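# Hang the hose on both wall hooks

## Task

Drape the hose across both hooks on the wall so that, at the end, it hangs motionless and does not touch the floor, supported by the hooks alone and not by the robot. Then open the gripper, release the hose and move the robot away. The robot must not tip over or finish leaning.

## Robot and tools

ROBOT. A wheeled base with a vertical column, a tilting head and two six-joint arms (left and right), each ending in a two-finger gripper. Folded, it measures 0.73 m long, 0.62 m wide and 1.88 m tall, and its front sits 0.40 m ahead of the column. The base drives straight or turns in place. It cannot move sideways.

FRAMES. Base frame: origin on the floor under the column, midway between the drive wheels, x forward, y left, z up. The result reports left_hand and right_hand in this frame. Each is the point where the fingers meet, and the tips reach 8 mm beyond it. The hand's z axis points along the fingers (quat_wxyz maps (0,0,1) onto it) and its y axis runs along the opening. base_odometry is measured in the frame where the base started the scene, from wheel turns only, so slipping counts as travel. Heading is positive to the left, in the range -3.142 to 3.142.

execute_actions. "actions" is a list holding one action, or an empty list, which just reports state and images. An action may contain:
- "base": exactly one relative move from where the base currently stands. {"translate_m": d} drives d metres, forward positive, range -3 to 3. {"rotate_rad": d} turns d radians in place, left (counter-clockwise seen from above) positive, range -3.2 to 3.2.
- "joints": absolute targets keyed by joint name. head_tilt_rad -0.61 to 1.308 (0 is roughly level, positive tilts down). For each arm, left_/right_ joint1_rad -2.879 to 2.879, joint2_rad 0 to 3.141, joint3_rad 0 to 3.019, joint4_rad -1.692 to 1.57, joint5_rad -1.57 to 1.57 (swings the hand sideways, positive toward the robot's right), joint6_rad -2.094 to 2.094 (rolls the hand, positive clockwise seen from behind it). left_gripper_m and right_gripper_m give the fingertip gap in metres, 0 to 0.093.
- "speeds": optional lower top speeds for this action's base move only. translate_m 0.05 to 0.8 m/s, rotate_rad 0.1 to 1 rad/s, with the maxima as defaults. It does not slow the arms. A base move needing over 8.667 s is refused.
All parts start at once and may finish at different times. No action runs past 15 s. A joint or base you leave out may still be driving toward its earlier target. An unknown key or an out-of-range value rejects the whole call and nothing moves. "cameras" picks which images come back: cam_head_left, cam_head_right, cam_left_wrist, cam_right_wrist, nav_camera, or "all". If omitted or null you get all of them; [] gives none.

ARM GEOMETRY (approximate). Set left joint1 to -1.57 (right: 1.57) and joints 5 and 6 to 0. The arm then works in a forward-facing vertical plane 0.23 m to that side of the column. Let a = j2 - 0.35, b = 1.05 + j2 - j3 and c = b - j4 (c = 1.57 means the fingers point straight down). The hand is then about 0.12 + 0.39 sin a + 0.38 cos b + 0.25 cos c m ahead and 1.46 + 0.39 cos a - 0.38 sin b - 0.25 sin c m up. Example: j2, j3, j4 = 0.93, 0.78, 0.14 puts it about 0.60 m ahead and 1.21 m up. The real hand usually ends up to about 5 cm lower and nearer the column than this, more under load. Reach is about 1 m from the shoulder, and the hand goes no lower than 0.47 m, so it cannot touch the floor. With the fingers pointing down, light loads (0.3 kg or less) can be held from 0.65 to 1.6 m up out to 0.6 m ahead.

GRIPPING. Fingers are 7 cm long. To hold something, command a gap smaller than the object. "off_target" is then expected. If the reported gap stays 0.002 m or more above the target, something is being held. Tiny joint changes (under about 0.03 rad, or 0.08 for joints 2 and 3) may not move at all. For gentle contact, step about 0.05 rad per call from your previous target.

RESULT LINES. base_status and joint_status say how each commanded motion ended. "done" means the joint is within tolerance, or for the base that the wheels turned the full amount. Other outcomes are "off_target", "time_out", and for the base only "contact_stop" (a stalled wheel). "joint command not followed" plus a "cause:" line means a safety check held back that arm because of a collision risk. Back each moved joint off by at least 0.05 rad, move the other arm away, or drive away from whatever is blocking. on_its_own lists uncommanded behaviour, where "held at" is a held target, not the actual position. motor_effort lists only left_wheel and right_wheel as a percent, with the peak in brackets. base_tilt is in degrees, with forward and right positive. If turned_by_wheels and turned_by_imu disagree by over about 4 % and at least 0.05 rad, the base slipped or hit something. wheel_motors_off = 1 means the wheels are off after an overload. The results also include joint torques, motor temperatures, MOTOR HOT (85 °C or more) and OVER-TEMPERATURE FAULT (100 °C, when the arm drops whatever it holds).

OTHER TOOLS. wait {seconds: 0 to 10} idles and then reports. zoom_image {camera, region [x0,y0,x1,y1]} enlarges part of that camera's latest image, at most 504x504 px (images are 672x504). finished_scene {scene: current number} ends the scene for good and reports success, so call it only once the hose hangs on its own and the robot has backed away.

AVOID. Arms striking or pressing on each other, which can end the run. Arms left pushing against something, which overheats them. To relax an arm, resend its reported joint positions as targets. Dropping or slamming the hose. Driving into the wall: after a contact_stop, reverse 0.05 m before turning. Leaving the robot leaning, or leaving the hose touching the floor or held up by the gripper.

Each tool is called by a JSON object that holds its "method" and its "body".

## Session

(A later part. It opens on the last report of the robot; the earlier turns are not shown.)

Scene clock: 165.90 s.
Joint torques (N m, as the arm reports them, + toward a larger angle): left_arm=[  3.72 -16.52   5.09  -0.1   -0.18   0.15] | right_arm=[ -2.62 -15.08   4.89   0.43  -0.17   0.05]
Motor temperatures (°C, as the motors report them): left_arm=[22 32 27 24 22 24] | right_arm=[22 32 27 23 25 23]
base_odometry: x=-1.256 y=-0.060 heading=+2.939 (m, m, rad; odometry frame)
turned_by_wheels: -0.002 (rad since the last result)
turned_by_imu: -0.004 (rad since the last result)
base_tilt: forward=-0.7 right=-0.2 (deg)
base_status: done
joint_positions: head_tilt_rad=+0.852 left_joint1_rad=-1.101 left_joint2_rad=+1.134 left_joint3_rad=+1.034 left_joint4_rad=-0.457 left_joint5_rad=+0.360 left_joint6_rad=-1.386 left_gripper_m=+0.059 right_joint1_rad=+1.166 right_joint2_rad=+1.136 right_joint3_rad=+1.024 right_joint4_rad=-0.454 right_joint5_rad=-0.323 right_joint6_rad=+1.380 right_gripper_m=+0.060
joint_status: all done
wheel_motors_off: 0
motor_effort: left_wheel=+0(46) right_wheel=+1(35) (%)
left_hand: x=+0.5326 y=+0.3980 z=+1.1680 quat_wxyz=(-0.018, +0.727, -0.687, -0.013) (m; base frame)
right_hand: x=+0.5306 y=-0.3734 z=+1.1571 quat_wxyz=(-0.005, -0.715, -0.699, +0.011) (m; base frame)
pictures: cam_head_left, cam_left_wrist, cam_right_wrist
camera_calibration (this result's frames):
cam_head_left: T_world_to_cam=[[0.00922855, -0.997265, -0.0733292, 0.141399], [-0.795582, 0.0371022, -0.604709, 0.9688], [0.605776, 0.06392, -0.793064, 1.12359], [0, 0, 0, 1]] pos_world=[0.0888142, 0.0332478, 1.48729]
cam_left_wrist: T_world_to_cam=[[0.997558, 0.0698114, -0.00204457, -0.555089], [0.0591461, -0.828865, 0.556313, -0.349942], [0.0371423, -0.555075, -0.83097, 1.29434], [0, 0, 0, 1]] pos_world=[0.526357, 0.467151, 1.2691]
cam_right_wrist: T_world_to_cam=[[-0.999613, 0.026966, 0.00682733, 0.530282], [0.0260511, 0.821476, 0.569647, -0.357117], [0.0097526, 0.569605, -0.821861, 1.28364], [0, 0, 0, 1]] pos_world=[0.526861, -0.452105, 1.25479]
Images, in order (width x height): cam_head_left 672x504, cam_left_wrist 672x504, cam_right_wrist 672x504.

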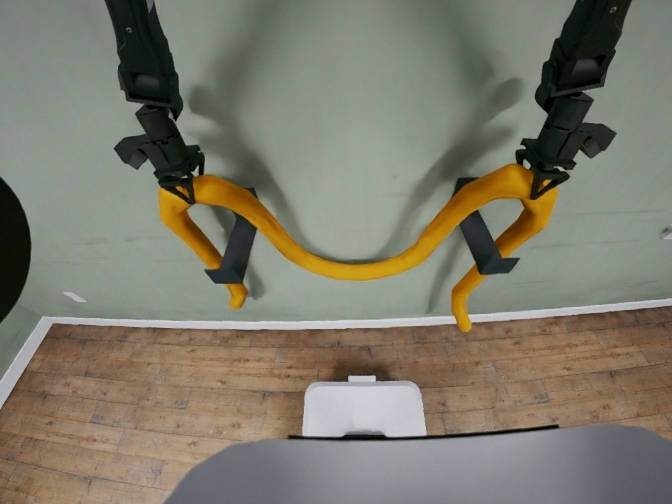

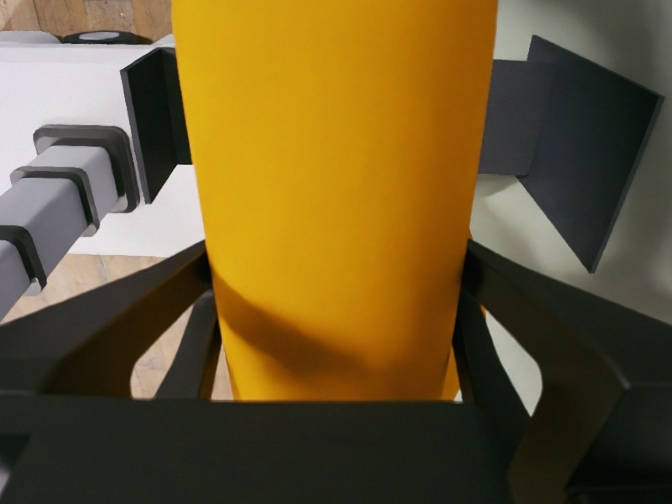

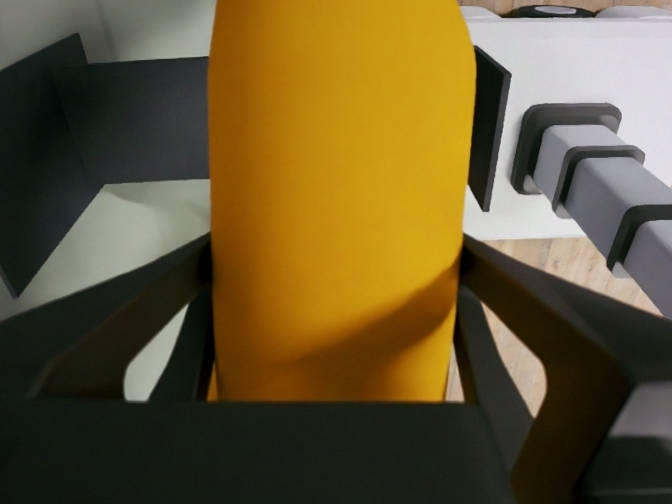

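{"method": "execute_actions", "body": {"actions": [{"joints":{"left_joint1_rad":-1.28,"left_joint2_rad":1.48,"left_joint3_rad":1.22,"left_joint4_rad":-0.21,"left_joint5_rad":0.25,"left_joint6_rad":-1.40,"right_joint1_rad":1.29,"right_joint2_rad":1.48,"right_joint3_rad":1.235,"right_joint4_rad":-0.22,"right_joint5_rad":-0.25,"right_joint6_rad":1.40}}], "cameras": ["cam_head_left","cam_left_wrist","cam_right_wrist"]}}

Scene clock: 174.13 s.
Joint torques (N m, as the arm reports them, + toward a larger angle): left_arm=[  3.33 -20.38   2.92   0.2    0.     0.01] | right_arm=[ -3.76 -18.44   2.42   0.65  -0.32   0.2 ]
Motor temperatures (°C, as the motors report them): left_arm=[22 32 27 24 22 24] | right_arm=[22 32 28 23 25 23]
base_odometry: x=-1.256 y=-0.060 heading=+2.939 (m, m, rad; odometry frame)
turned_by_wheels: +0.000 (rad since the last result)
turned_by_imu: -0.001 (rad since the last result)
base_tilt: forward=-0.7 right=-0.2 (deg)
base_status: not commanded
joint_positions: head_tilt_rad=+0.852 left_joint1_rad=-1.285 left_joint2_rad=+1.540 left_joint3_rad=+1.209 left_joint4_rad=-0.227 left_joint5_rad=+0.246 left_joint6_rad=-1.397 left_gripper_m=+0.059 right_joint1_rad=+1.296 right_joint2_rad=+1.536 right_joint3_rad=+1.223 right_joint4_rad=-0.228 right_joint5_rad=-0.241 right_joint6_rad=+1.395 right_gripper_m=+0.060
joint_status: all done
wheel_motors_off: 0
motor_effort: left_wheel=-4(6) right_wheel=+2(3) (%)
left_hand: x=+0.5395 y=+0.3658 z=+0.9947 quat_wxyz=(+0.006, +0.699, -0.716, -0.005) (m; base frame)
right_hand: x=+0.5502 y=-0.3614 z=+0.9964 quat_wxyz=(+0.001, -0.694, -0.720, -0.001) (m; base frame)
pictures: cam_head_left, cam_left_wrist, cam_right_wrist
camera_calibration (this result's frames):
cam_head_left: T_world_to_cam=[[0.00922856, -0.997265, -0.0733292, 0.141399], [-0.795582, 0.0371022, -0.604709, 0.9688], [0.605776, 0.06392, -0.793064, 1.12359], [0, 0, 0, 1]] pos_world=[0.0888142, 0.0332478, 1.48729]
cam_left_wrist: T_world_to_cam=[[0.999595, -0.0111581, -0.026183, -0.507477], [0.00657962, -0.804433, 0.594007, -0.298703], [-0.0276904, -0.593939, -0.804034, 1.15459], [0, 0, 0, 1]] pos_world=[0.541208, 0.439805, 1.09247]
cam_right_wrist: T_world_to_cam=[[-0.999537, -0.0303735, -0.00195626, 0.538665], [-0.0256436, 0.805778, 0.591662, -0.2752], [-0.0163945, 0.591438, -0.806184, 1.15123], [0, 0, 0, 1]] pos_world=[0.550233, -0.442769, 1.09198]
Images, in order (width x height): cam_head_left 672x504, cam_left_wrist 672x504, cam_right_wrist 672x504.

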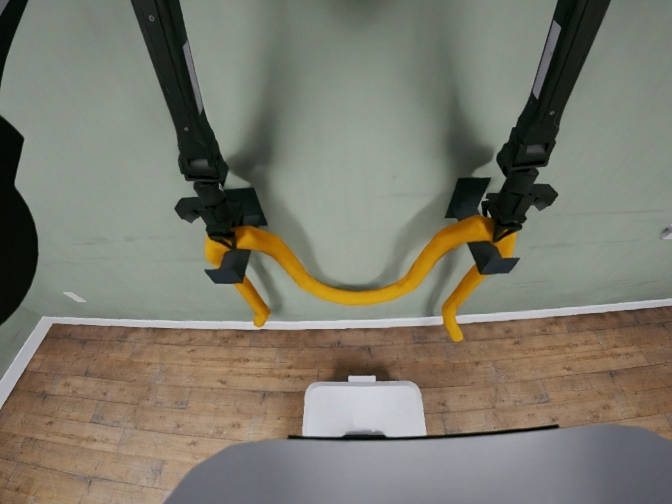

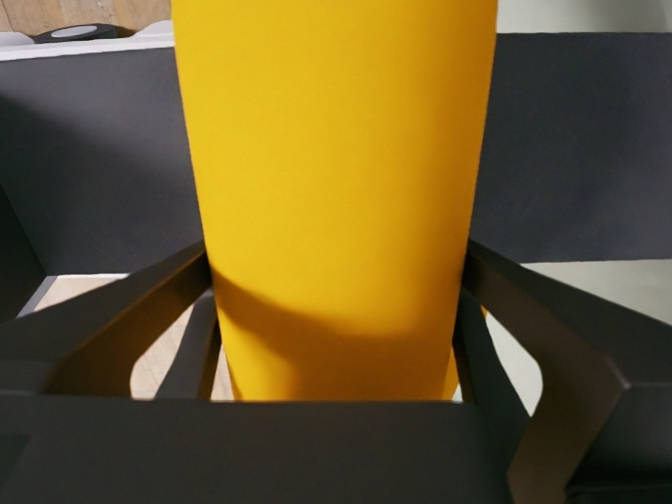

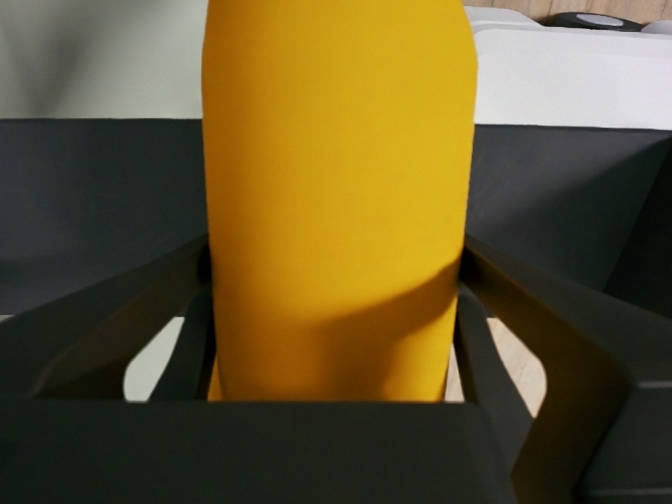

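{"method": "execute_actions", "body": {"actions": [{"joints":{"left_joint2_rad":1.56,"left_joint3_rad":1.25,"right_joint1_rad":1.335,"right_joint2_rad":1.55,"right_joint3_rad":1.27}}], "cameras": ["cam_left_wrist","cam_right_wrist"]}}

Scene clock: 180.17 s.
Joint torques (N m, as the arm reports them, + toward a larger angle): left_arm=[  3.06 -15.34   3.98   0.16  -0.1    0.01] | right_arm=[ -0.31 -14.58   3.79   0.67  -0.8    0.2 ]
Motor temperatures (°C, as the motors report them): left_arm=[22 32 26 24 22 24] | right_arm=[22 33 27 23 25 23]
base_odometry: x=-1.256 y=-0.060 heading=+2.939 (m, m, rad; odometry frame)
turned_by_wheels: +0.000 (rad since the last result)
turned_by_imu: -0.001 (rad since the last result)
base_tilt: forward=-0.7 right=-0.3 (deg)
base_status: not commanded
joint_positions: head_tilt_rad=+0.852 left_joint1_rad=-1.285 left_joint2_rad=+1.556 left_joint3_rad=+1.226 left_joint4_rad=-0.227 left_joint5_rad=+0.248 left_joint6_rad=-1.397 left_gripper_m=+0.059 right_joint1_rad=+1.301 right_joint2_rad=+1.550 right_joint3_rad=+1.238 right_joint4_rad=-0.228 right_joint5_rad=-0.230 right_joint6_rad=+1.395 right_gripper_m=+0.060
joint_status: all done
wheel_motors_off: 0
motor_effort: left_wheel=-4(4) right_wheel=+2(2) (%)
left_hand: x=+0.5421 y=+0.3672 z=+0.9892 quat_wxyz=(+0.006, +0.698, -0.716, -0.004) (m; base frame)
right_hand: x=+0.5531 y=-0.3612 z=+0.9912 quat_wxyz=(-0.001, -0.693, -0.721, +0.001) (m; base frame)
pictures: cam_left_wrist, cam_right_wrist
camera_calibration (this result's frames):
cam_left_wrist: T_world_to_cam=[[0.999621, -0.0113653, -0.025086, -0.511251], [0.00581904, -0.803151, 0.595746, -0.296133], [-0.0269187, -0.595666, -0.802781, 1.15005], [0, 0, 0, 1]] pos_world=[0.543738, 0.441397, 1.08683]
cam_right_wrist: T_world_to_cam=[[-0.99944, -0.0334088, -0.00181875, 0.540257], [-0.0281145, 0.809104, 0.586993, -0.264934], [-0.0181392, 0.586715, -0.80959, 1.14959], [0, 0, 0, 1]] pos_world=[0.553359, -0.442073, 1.08719]
Images, in order (width x height): cam_left_wrist 672x504, cam_right_wrist 672x504.

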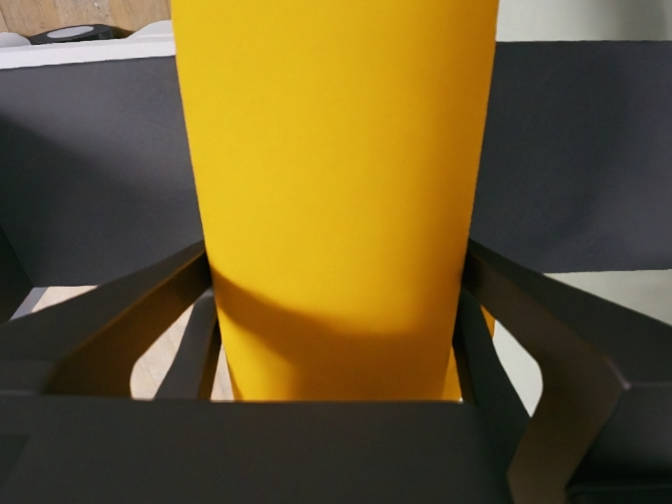

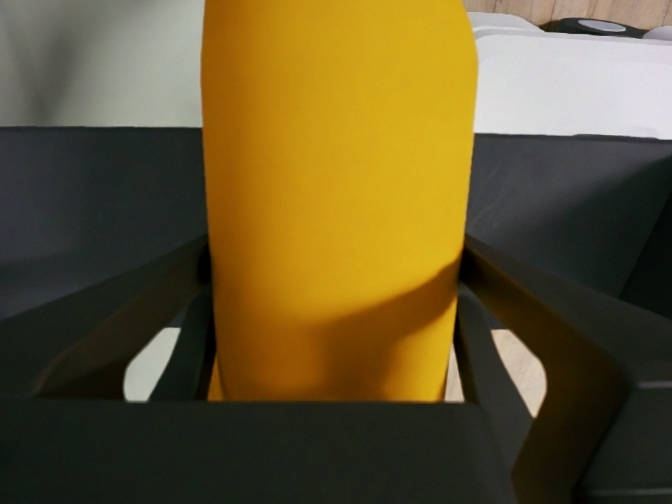

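Resting on both hooks. Release.

{"method": "execute_actions", "body": {"actions": [{"joints":{"left_gripper_m":0.093,"right_gripper_m":0.093,"right_joint1_rad":1.30,"left_joint3_rad":1.235,"right_joint3_rad":1.245}}], "cameras": []}}

{"method": "execute_actions", "body": {"actions": [{"joints":{"left_joint1_rad":-1.21,"left_joint2_rad":1.2,"left_joint3_rad":1.06,"left_joint4_rad":-0.42,"right_joint1_rad":1.22,"right_joint2_rad":1.2,"right_joint3_rad":1.075,"right_joint4_rad":-0.42}}], "cameras": ["cam_head_left"]}}

Scene clock: 188.57 s.
Joint torques (N m, as the arm reports them, + toward a larger angle): left_arm=[  2.86 -15.58   3.03  -0.24  -0.09   0.01] | right_arm=[ -3.23 -14.54   2.15   0.68   0.07   0.2 ]
Motor temperatures (°C, as the motors report them): left_arm=[22 32 26 24 22 24] | right_arm=[22 33 27 23 25 23]
base_odometry: x=-1.256 y=-0.060 heading=+2.939 (m, m, rad; odometry frame)
turned_by_wheels: +0.000 (rad since the last result)
turned_by_imu: -0.001 (rad since the last result)
base_tilt: forward=-0.7 right=-0.2 (deg)
base_status: not commanded
joint_positions: head_tilt_rad=+0.852 left_joint1_rad=-1.285 left_joint2_rad=+1.556 left_joint3_rad=+1.226 left_joint4_rad=-0.214 left_joint5_rad=+0.248 left_joint6_rad=-1.397 left_gripper_m=+0.093 right_joint1_rad=+1.299 right_joint2_rad=+1.550 right_joint3_rad=+1.238 right_joint4_rad=-0.228 right_joint5_rad=-0.249 right_joint6_rad=+1.395 right_gripper_m=+0.093
joint_status: all done
wheel_motors_off: 0
motor_effort: left_wheel=-3(4) right_wheel=+2(2) (%)
left_hand: x=+0.5450 y=+0.3676 z=+0.9892 quat_wxyz=(+0.002, +0.697, -0.717, +0.000) (m; base frame)
right_hand: x=+0.5532 y=-0.3595 z=+0.9913 quat_wxyz=(+0.004, -0.694, -0.720, -0.006) (m; base frame)
pictures: none
No camera images: the call's "cameras" was empty. Leave "cameras" out to get every camera's image.

Scene clock: 189.87 s.
Joint torques (N m, as the arm reports them, + toward a larger angle): left_arm=[  1.65 -13.53   4.03  -0.38  -0.24   0.  ] | right_arm=[ -2.23 -12.6    3.56   0.26   0.19   0.2 ]
Motor temperatures (°C, as the motors report them): left_arm=[22 32 26 24 22 24] | right_arm=[22 32 27 23 25 23]
base_odometry: x=-1.256 y=-0.060 heading=+2.939 (m, m, rad; odometry frame)
turned_by_wheels: +0.000 (rad since the last result)
turned_by_imu: +0.000 (rad since the last result)
base_tilt: forward=-0.7 right=-0.2 (deg)
base_status: not commanded
joint_positions: head_tilt_rad=+0.852 left_joint1_rad=-1.205 left_joint2_rad=+1.187 left_joint3_rad=+1.054 left_joint4_rad=-0.420 left_joint5_rad=+0.251 left_joint6_rad=-1.397 left_gripper_m=+0.093 right_joint1_rad=+1.214 right_joint2_rad=+1.189 right_joint3_rad=+1.068 right_joint4_rad=-0.418 right_joint5_rad=-0.250 right_joint6_rad=+1.395 right_gripper_m=+0.093
joint_status: all done
wheel_motors_off: 0
motor_effort: left_wheel=-4(5) right_wheel=+2(4) (%)
left_hand: x=+0.5392 y=+0.3732 z=+1.1360 quat_wxyz=(-0.018, +0.712, -0.701, -0.026) (m; base frame)
right_hand: x=+0.5479 y=-0.3704 z=+1.1365 quat_wxyz=(-0.021, -0.709, -0.705, +0.020) (m; base frame)
pictures: cam_head_left
camera_calibration (this result's frames):
cam_head_left: T_world_to_cam=[[0.00922856, -0.997265, -0.0733292, 0.141399], [-0.795582, 0.0371022, -0.604709, 0.968801], [0.605776, 0.06392, -0.793064, 1.12359], [0, 0, 0, 1]] pos_world=[0.0888142, 0.0332478, 1.48729]
Images, in order (width x height): cam_head_left 672x504.

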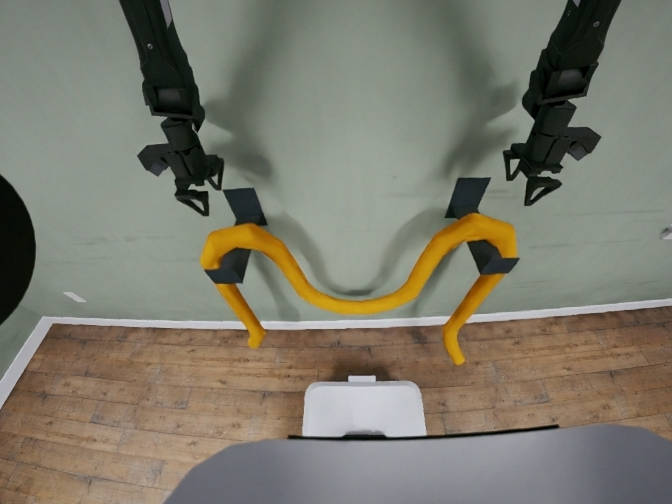

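{"method": "execute_actions", "body": {"actions": [{"base":{"translate_m":-0.8},"joints":{"head_tilt_rad":0.6}}], "cameras": ["nav_camera"]}}

{"method": "wait", "body": {"seconds": 10}}

{"method": "wait", "body": {"seconds": 10}}

{"method": "wait", "body": {"seconds": 10}}

{"method": "wait", "body": {"seconds": 10}}

Scene clock: 198.40 s.
Joint torques (N m, as the arm reports them, + toward a larger angle): left_arm=[  1.9  -13.45   3.89  -0.43  -0.24   0.  ] | right_arm=[ -2.24 -12.7    3.63   0.25   0.19   0.2 ]
Motor temperatures (°C, as the motors report them): left_arm=[22 31 26 24 22 24] | right_arm=[22 32 27 23 25 23]
base_odometry: x=-0.472 y=-0.222 heading=+2.937 (m, m, rad; odometry frame)
turned_by_wheels: -0.002 (rad since the last result)
turned_by_imu: -0.003 (rad since the last result)
base_tilt: forward=-0.7 right=-0.2 (deg)
base_status: done
joint_positions: head_tilt_rad=+0.617 left_joint1_rad=-1.205 left_joint2_rad=+1.189 left_joint3_rad=+1.054 left_joint4_rad=-0.420 left_joint5_rad=+0.251 left_joint6_rad=-1.397 left_gripper_m=+0.093 right_joint1_rad=+1.214 right_joint2_rad=+1.191 right_joint3_rad=+1.068 right_joint4_rad=-0.418 right_joint5_rad=-0.250 right_joint6_rad=+1.395 right_gripper_m=+0.093
joint_status: all done
wheel_motors_off: 0
motor_effort: left_wheel=-2(73) right_wheel=+1(77) (%)
left_hand: x=+0.5384 y=+0.3733 z=+1.1351 quat_wxyz=(-0.018, +0.712, -0.701, -0.027) (m; base frame)
right_hand: x=+0.5469 y=-0.3706 z=+1.1354 quat_wxyz=(-0.020, -0.709, -0.705, +0.020) (m; base frame)
pictures: nav_camera
Images, in order (width x height): nav_camera 672x504.

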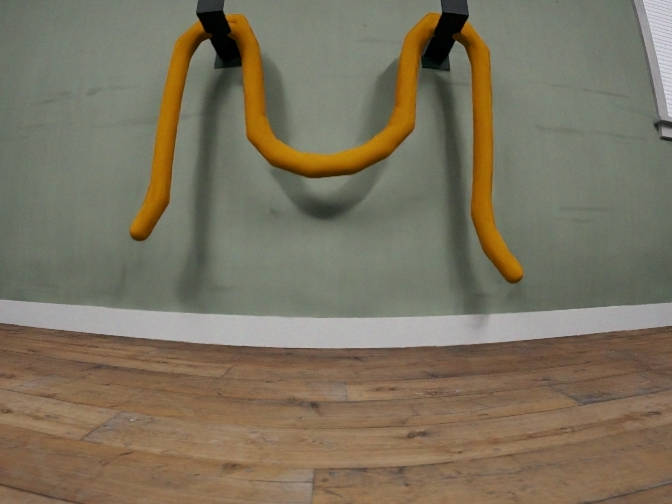

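Scene clock: 208.40 s.
Joint torques (N m, as the arm reports them, + toward a larger angle): left_arm=[  1.52 -13.67   4.02  -0.43  -0.23   0.  ] | right_arm=[ -2.22 -12.61   3.57   0.24   0.19   0.2 ]
Motor temperatures (°C, as the motors report them): left_arm=[22 31 26 24 22 24] | right_arm=[22 32 27 23 25 23]
base_odometry: x=-0.472 y=-0.222 heading=+2.937 (m, m, rad; odometry frame)
turned_by_wheels: +0.000 (rad since the last result)
turned_by_imu: -0.001 (rad since the last result)
base_tilt: forward=-0.7 right=-0.3 (deg)
base_status: done
joint_positions: head_tilt_rad=+0.617 left_joint1_rad=-1.205 left_joint2_rad=+1.189 left_joint3_rad=+1.054 left_joint4_rad=-0.420 left_joint5_rad=+0.251 left_joint6_rad=-1.397 left_gripper_m=+0.093 right_joint1_rad=+1.214 right_joint2_rad=+1.191 right_joint3_rad=+1.068 right_joint4_rad=-0.418 right_joint5_rad=-0.250 right_joint6_rad=+1.395 right_gripper_m=+0.093
joint_status: all done
wheel_motors_off: 0
motor_effort: left_wheel=-2(73) right_wheel=+1(77) (%)
left_hand: x=+0.5384 y=+0.3733 z=+1.1351 quat_wxyz=(-0.018, +0.712, -0.701, -0.027) (m; base frame)
right_hand: x=+0.5469 y=-0.3706 z=+1.1354 quat_wxyz=(-0.020, -0.709, -0.705, +0.020) (m; base frame)
wait: 10.00 s; at rest by 0.27 s
pictures: cam_head_left, cam_head_right, cam_left_wrist, cam_right_wrist, nav_camera
camera_calibration (this result's frames):
cam_head_left: T_world_to_cam=[[0.0260688, -0.997265, -0.0691575, 0.134132], [-0.632692, 0.0371022, -0.773514, 1.22062], [0.773964, 0.06392, -0.629995, 0.864051], [0, 0, 0, 1]] pos_world=[0.100033, 0.0332478, 1.49779]
cam_head_right: T_world_to_cam=[[0.023959, -0.997999, -0.0585067, 0.0491717], [-0.614728, 0.0314445, -0.788112, 1.2408], [0.788375, 0.0548481, -0.612745, 0.838527], [0, 0, 0, 1]] pos_world=[0.100505, -0.0359346, 1.49457]
cam_left_wrist: T_world_to_cam=[[0.999281, 0.0301994, -0.0229164, -0.521606], [0.0377958, -0.84051, 0.540476, -0.318613], [-0.0029394, -0.540954, -0.841047, 1.28085], [0, 0, 0, 1]] pos_world=[0.537038, 0.440834, 1.2375]
cam_right_wrist: T_world_to_cam=[[-0.999941, 0.0106802, -0.00215094, 0.550968], [0.00781874, 0.840988, 0.540997, -0.297848], [0.00758687, 0.540948, -0.841022, 1.27641], [0, 0, 0, 1]] pos_world=[0.54358, -0.445871, 1.23581]
Images, in order (width x height): cam_head_left 672x504, cam_head_right 672x504, cam_left_wrist 672x504, cam_right_wrist 672x504, nav_camera 672x504.

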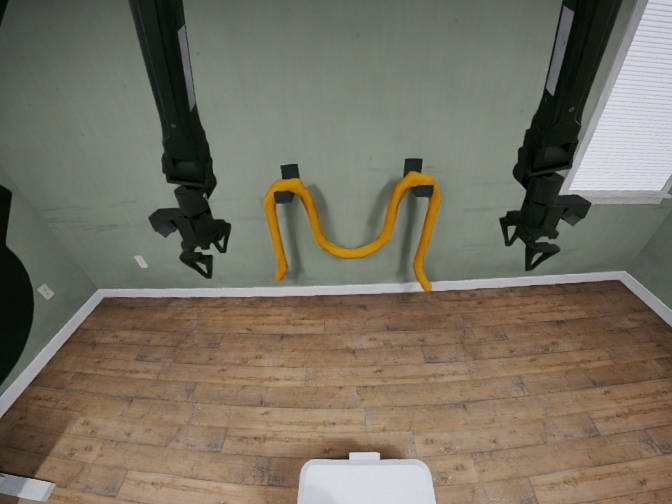

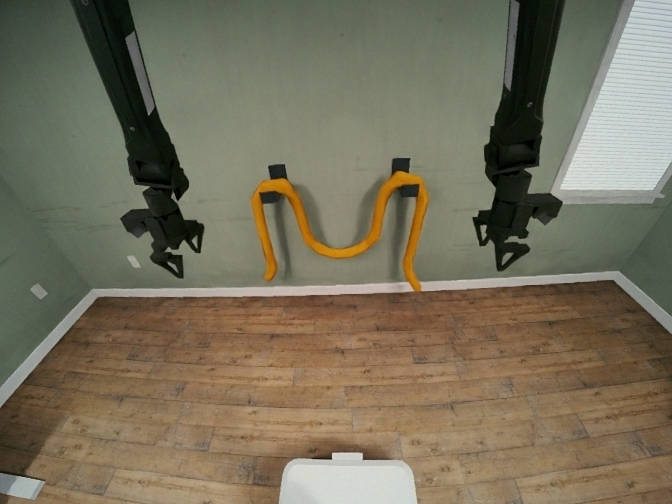

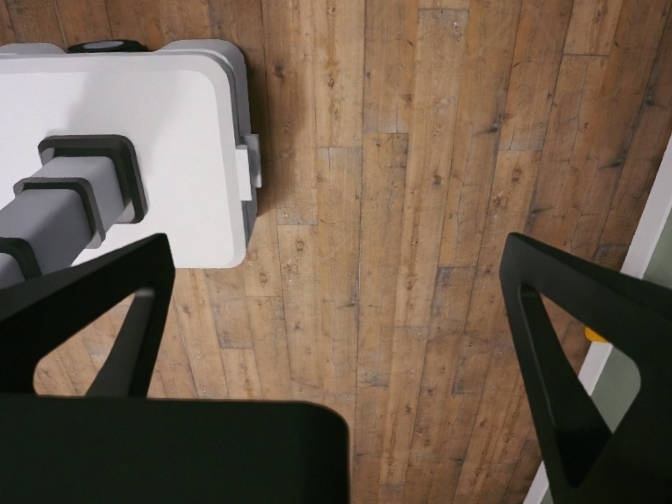

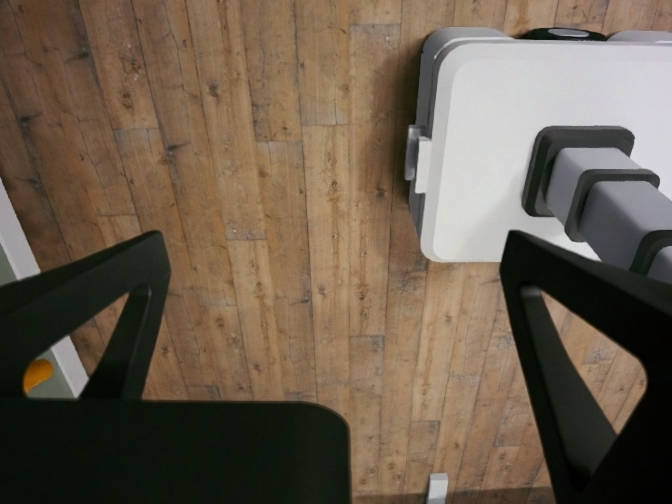

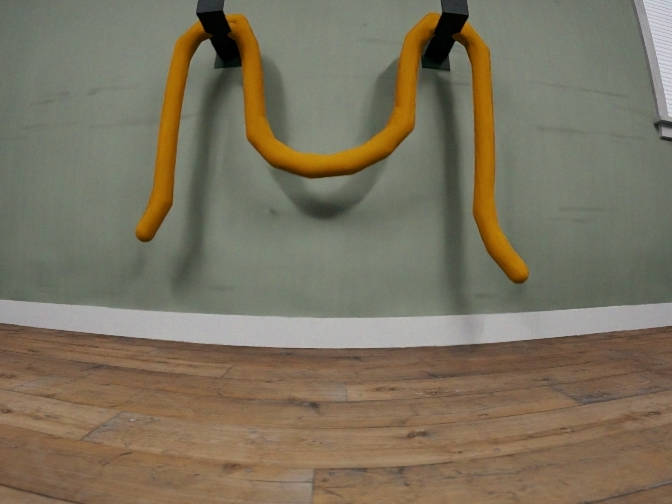

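Scene clock: 218.40 s.
Joint torques (N m, as the arm reports them, + toward a larger angle): left_arm=[  1.57 -13.63   4.02  -0.43  -0.23   0.  ] | right_arm=[ -2.23 -12.69   3.58   0.24   0.19   0.2 ]
Motor temperatures (°C, as the motors report them): left_arm=[22 31 26 24 22 24] | right_arm=[22 32 27 23 25 23]
base_odometry: x=-0.472 y=-0.222 heading=+2.937 (m, m, rad; odometry frame)
turned_by_wheels: +0.000 (rad since the last result)
turned_by_imu: -0.001 (rad since the last result)
base_tilt: forward=-0.7 right=-0.2 (deg)
base_status: done
joint_positions: head_tilt_rad=+0.617 left_joint1_rad=-1.205 left_joint2_rad=+1.189 left_joint3_rad=+1.054 left_joint4_rad=-0.420 left_joint5_rad=+0.251 left_joint6_rad=-1.397 left_gripper_m=+0.093 right_joint1_rad=+1.214 right_joint2_rad=+1.191 right_joint3_rad=+1.068 right_joint4_rad=-0.418 right_joint5_rad=-0.250 right_joint6_rad=+1.395 right_gripper_m=+0.093
joint_status: all done
wheel_motors_off: 0
motor_effort: left_wheel=-2(73) right_wheel=+1(77) (%)
left_hand: x=+0.5384 y=+0.3733 z=+1.1351 quat_wxyz=(-0.018, +0.712, -0.701, -0.027) (m; base frame)
right_hand: x=+0.5469 y=-0.3706 z=+1.1354 quat_wxyz=(-0.020, -0.709, -0.705, +0.020) (m; base frame)
wait: 10.00 s; at rest by 0.27 s
pictures: cam_head_left, cam_head_right, cam_left_wrist, cam_right_wrist, nav_camera
camera_calibration (this result's frames):
cam_head_left: T_world_to_cam=[[0.0260688, -0.997265, -0.0691575, 0.134132], [-0.632692, 0.0371022, -0.773514, 1.22062], [0.773964, 0.06392, -0.629995, 0.864051], [0, 0, 0, 1]] pos_world=[0.100033, 0.0332478, 1.49779]
cam_head_right: T_world_to_cam=[[0.023959, -0.997999, -0.0585067, 0.0491717], [-0.614728, 0.0314445, -0.788112, 1.2408], [0.788375, 0.0548481, -0.612745, 0.838527], [0, 0, 0, 1]] pos_world=[0.100505, -0.0359346, 1.49457]
cam_left_wrist: T_world_to_cam=[[0.999281, 0.0301994, -0.0229164, -0.521606], [0.0377958, -0.84051, 0.540476, -0.318613], [-0.0029394, -0.540954, -0.841047, 1.28085], [0, 0, 0, 1]] pos_world=[0.537038, 0.440834, 1.2375]
cam_right_wrist: T_world_to_cam=[[-0.999941, 0.0106802, -0.00215094, 0.550968], [0.00781874, 0.840988, 0.540997, -0.297848], [0.00758687, 0.540948, -0.841022, 1.27641], [0, 0, 0, 1]] pos_world=[0.54358, -0.445871, 1.23581]
Images, in order (width x height): cam_head_left 672x504, cam_head_right 672x504, cam_left_wrist 672x504, cam_right_wrist 672x504, nav_camera 672x504.

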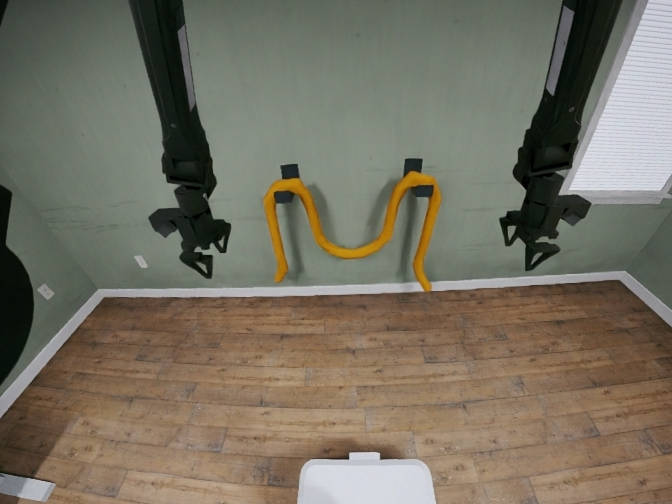

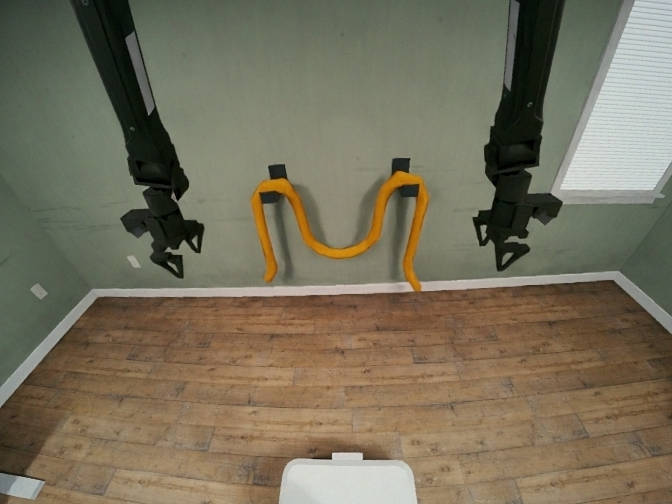

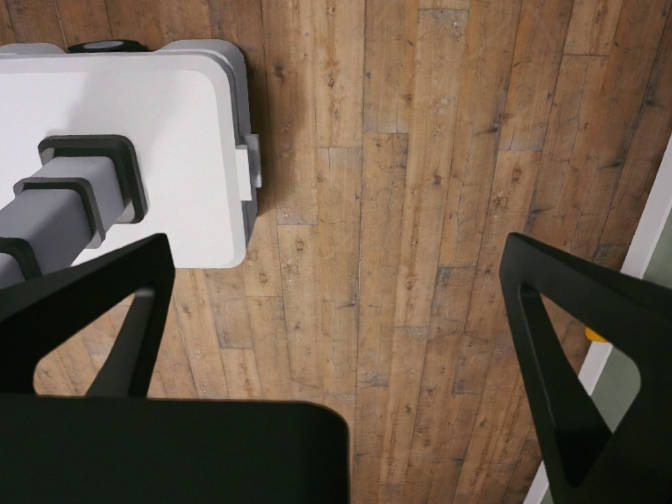

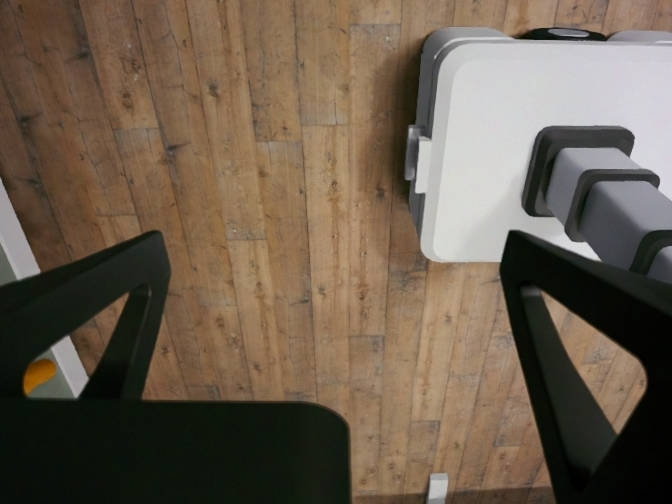

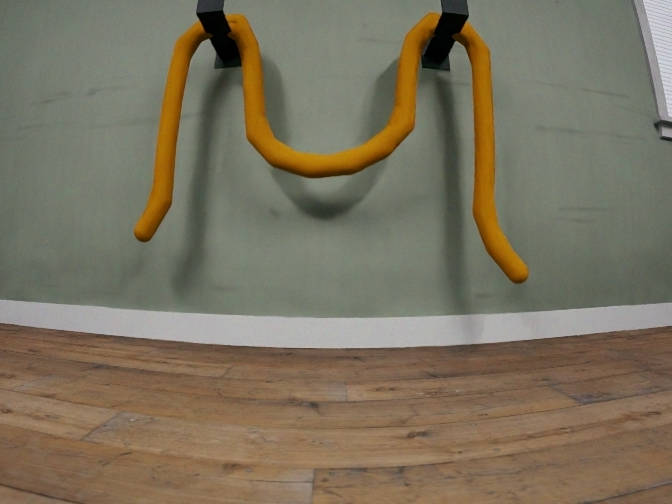

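Scene clock: 228.40 s.
Joint torques (N m, as the arm reports them, + toward a larger angle): left_arm=[  1.61 -13.63   4.02  -0.44  -0.24   0.01] | right_arm=[ -2.24 -12.66   3.58   0.24   0.19   0.2 ]
Motor temperatures (°C, as the motors report them): left_arm=[22 31 26 24 22 24] | right_arm=[22 32 27 23 25 23]
base_odometry: x=-0.472 y=-0.222 heading=+2.937 (m, m, rad; odometry frame)
turned_by_wheels: +0.000 (rad since the last result)
turned_by_imu: -0.001 (rad since the last result)
base_tilt: forward=-0.7 right=-0.2 (deg)
base_status: done
joint_positions: head_tilt_rad=+0.617 left_joint1_rad=-1.205 left_joint2_rad=+1.189 left_joint3_rad=+1.054 left_joint4_rad=-0.420 left_joint5_rad=+0.251 left_joint6_rad=-1.397 left_gripper_m=+0.093 right_joint1_rad=+1.214 right_joint2_rad=+1.191 right_joint3_rad=+1.068 right_joint4_rad=-0.418 right_joint5_rad=-0.250 right_joint6_rad=+1.395 right_gripper_m=+0.093
joint_status: all done
wheel_motors_off: 0
motor_effort: left_wheel=-2(73) right_wheel=+1(77) (%)
left_hand: x=+0.5384 y=+0.3733 z=+1.1351 quat_wxyz=(-0.018, +0.712, -0.701, -0.027) (m; base frame)
right_hand: x=+0.5469 y=-0.3706 z=+1.1354 quat_wxyz=(-0.020, -0.709, -0.705, +0.020) (m; base frame)
wait: 10.00 s; at rest by 0.27 s
pictures: cam_head_left, cam_head_right, cam_left_wrist, cam_right_wrist, nav_camera
camera_calibration (this result's frames):
cam_head_left: T_world_to_cam=[[0.0260688, -0.997265, -0.0691575, 0.134132], [-0.632692, 0.0371022, -0.773514, 1.22062], [0.773964, 0.06392, -0.629995, 0.864051], [0, 0, 0, 1]] pos_world=[0.100033, 0.0332478, 1.49779]
cam_head_right: T_world_to_cam=[[0.023959, -0.997999, -0.0585067, 0.0491717], [-0.614728, 0.0314445, -0.788112, 1.2408], [0.788375, 0.0548481, -0.612745, 0.838527], [0, 0, 0, 1]] pos_world=[0.100505, -0.0359346, 1.49457]
cam_left_wrist: T_world_to_cam=[[0.999281, 0.0301994, -0.0229164, -0.521606], [0.0377958, -0.84051, 0.540476, -0.318613], [-0.0029394, -0.540954, -0.841047, 1.28085], [0, 0, 0, 1]] pos_world=[0.537038, 0.440834, 1.2375]
cam_right_wrist: T_world_to_cam=[[-0.999941, 0.0106802, -0.00215094, 0.550968], [0.00781874, 0.840988, 0.540997, -0.297848], [0.00758687, 0.540948, -0.841022, 1.27641], [0, 0, 0, 1]] pos_world=[0.54358, -0.445871, 1.23581]
Images, in order (width x height): cam_head_left 672x504, cam_head_right 672x504, cam_left_wrist 672x504, cam_right_wrist 672x504, nav_camera 672x504.

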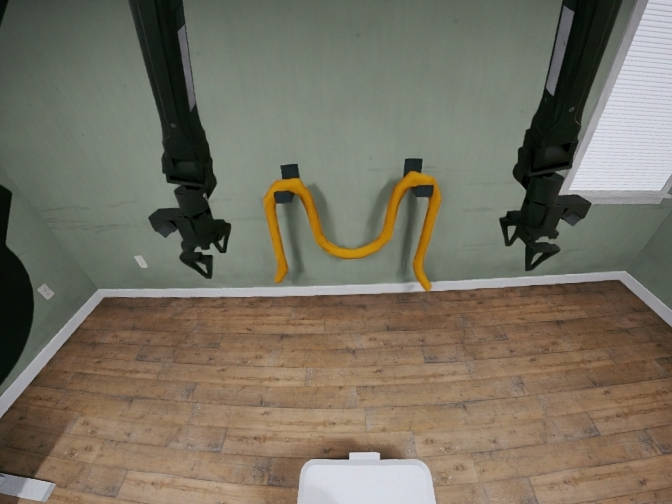

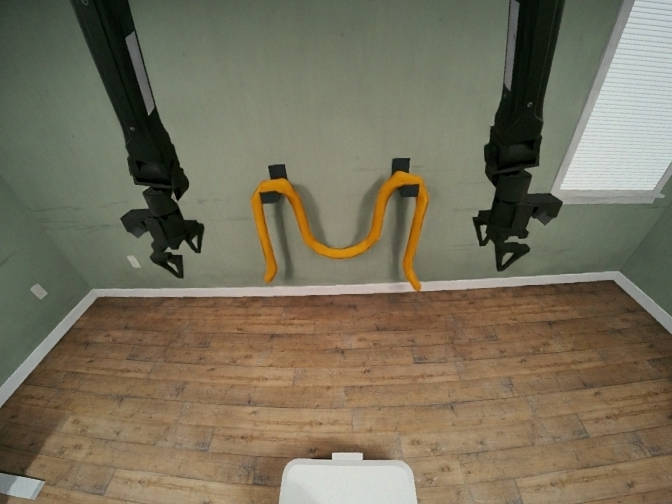

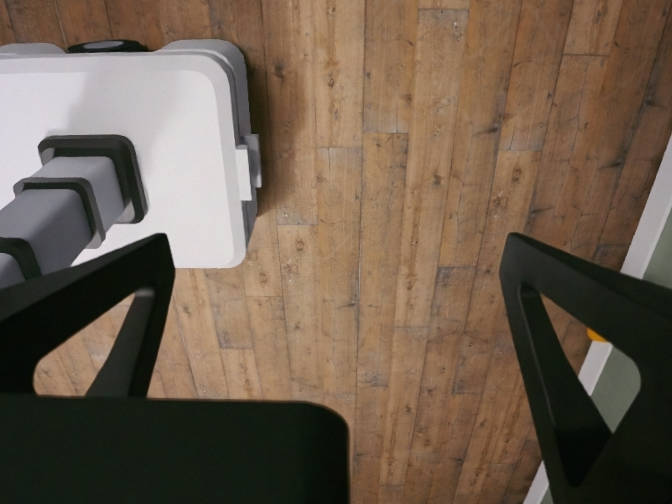

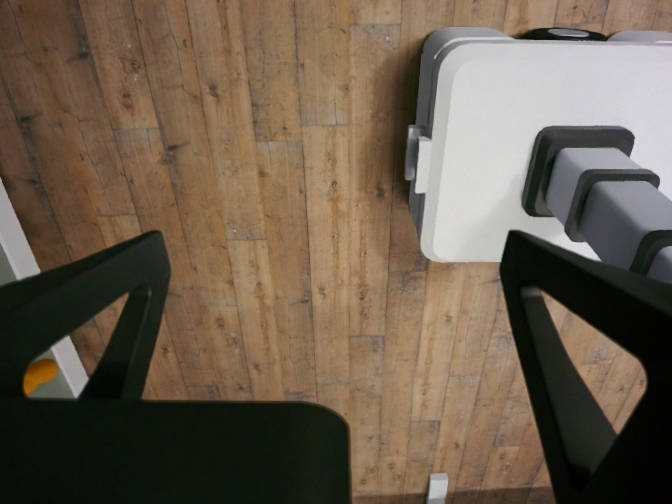

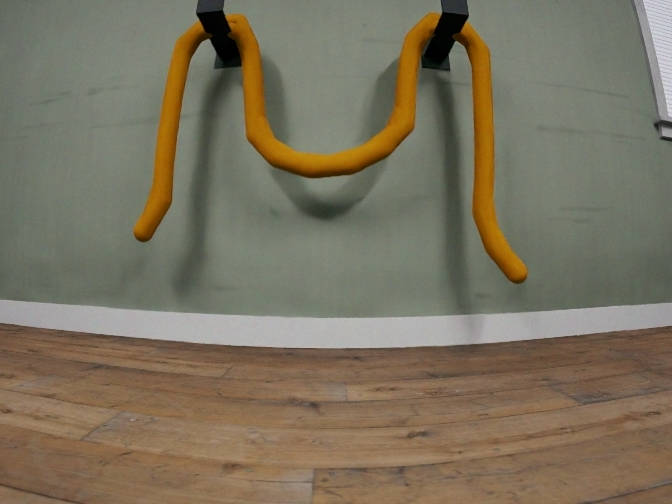

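Scene clock: 238.40 s.
Joint torques (N m, as the arm reports them, + toward a larger angle): left_arm=[  1.6  -13.6    4.01  -0.41  -0.24   0.01] | right_arm=[ -2.23 -12.59   3.57   0.24   0.19   0.2 ]
Motor temperatures (°C, as the motors report them): left_arm=[22 31 26 24 22 24] | right_arm=[22 32 27 23 25 23]
base_odometry: x=-0.472 y=-0.222 heading=+2.937 (m, m, rad; odometry frame)
turned_by_wheels: +0.000 (rad since the last result)
turned_by_imu: -0.001 (rad since the last result)
base_tilt: forward=-0.7 right=-0.3 (deg)
base_status: done
joint_positions: head_tilt_rad=+0.617 left_joint1_rad=-1.205 left_joint2_rad=+1.189 left_joint3_rad=+1.054 left_joint4_rad=-0.420 left_joint5_rad=+0.251 left_joint6_rad=-1.397 left_gripper_m=+0.093 right_joint1_rad=+1.214 right_joint2_rad=+1.191 right_joint3_rad=+1.068 right_joint4_rad=-0.418 right_joint5_rad=-0.250 right_joint6_rad=+1.395 right_gripper_m=+0.093
joint_status: all done
wheel_motors_off: 0
motor_effort: left_wheel=-1(73) right_wheel=+1(77) (%)
left_hand: x=+0.5384 y=+0.3733 z=+1.1351 quat_wxyz=(-0.018, +0.712, -0.701, -0.027) (m; base frame)
right_hand: x=+0.5469 y=-0.3706 z=+1.1354 quat_wxyz=(-0.020, -0.709, -0.705, +0.020) (m; base frame)
wait: 10.00 s; at rest by 0.27 s
pictures: cam_head_left, cam_head_right, cam_left_wrist, cam_right_wrist, nav_camera
camera_calibration (this result's frames):
cam_head_left: T_world_to_cam=[[0.0260688, -0.997265, -0.0691575, 0.134132], [-0.632692, 0.0371022, -0.773514, 1.22062], [0.773964, 0.06392, -0.629995, 0.864051], [0, 0, 0, 1]] pos_world=[0.100033, 0.0332478, 1.49779]
cam_head_right: T_world_to_cam=[[0.023959, -0.997999, -0.0585067, 0.0491717], [-0.614728, 0.0314445, -0.788112, 1.2408], [0.788375, 0.0548481, -0.612745, 0.838527], [0, 0, 0, 1]] pos_world=[0.100505, -0.0359346, 1.49457]
cam_left_wrist: T_world_to_cam=[[0.999281, 0.0301994, -0.0229164, -0.521606], [0.0377958, -0.84051, 0.540476, -0.318613], [-0.0029394, -0.540954, -0.841047, 1.28085], [0, 0, 0, 1]] pos_world=[0.537038, 0.440834, 1.2375]
cam_right_wrist: T_world_to_cam=[[-0.999941, 0.0106802, -0.00215094, 0.550968], [0.00781874, 0.840988, 0.540997, -0.297848], [0.00758687, 0.540948, -0.841022, 1.27641], [0, 0, 0, 1]] pos_world=[0.54358, -0.445871, 1.23581]
Images, in order (width x height): cam_head_left 672x504, cam_head_right 672x504, cam_left_wrist 672x504, cam_right_wrist 672x504, nav_camera 672x504.

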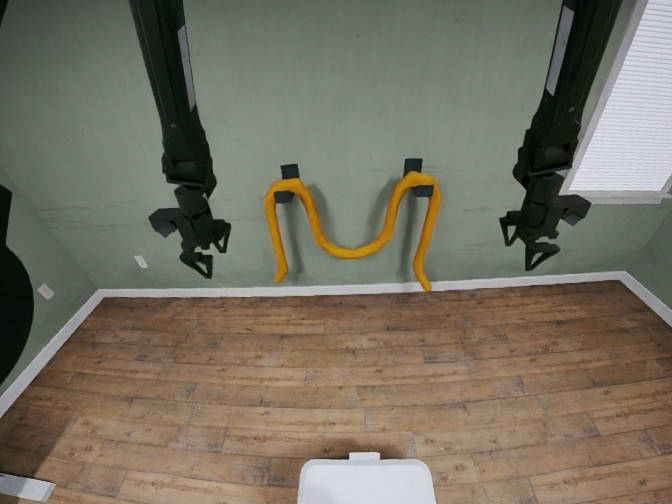

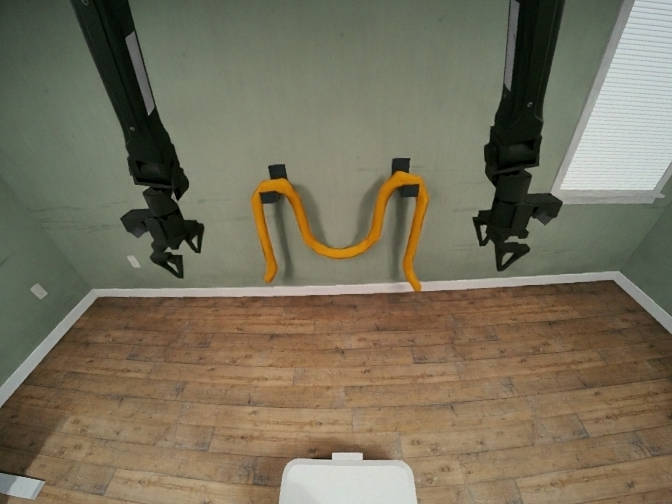

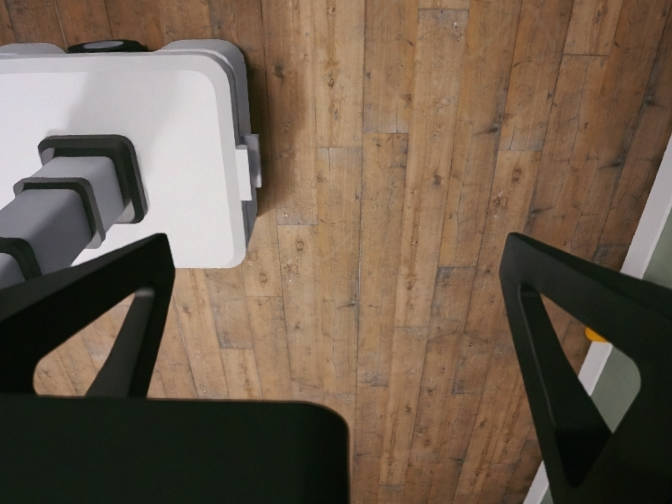

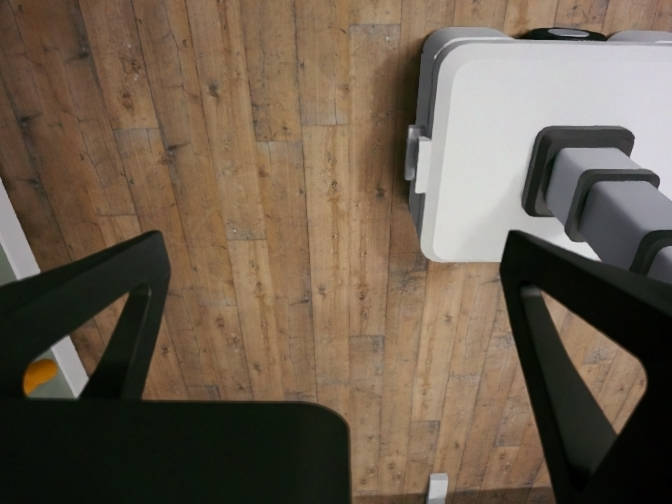

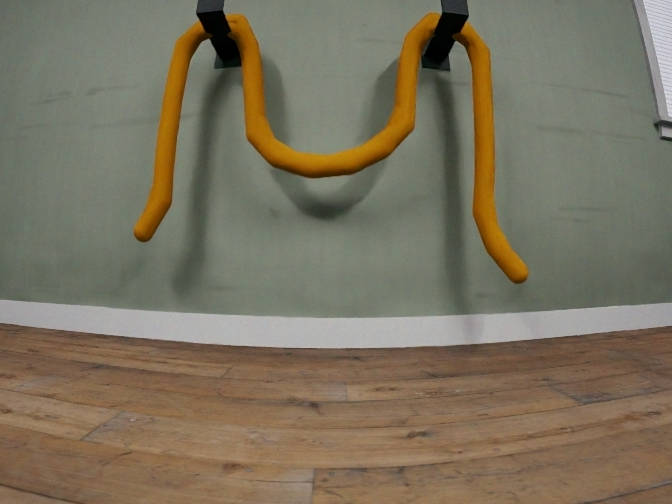

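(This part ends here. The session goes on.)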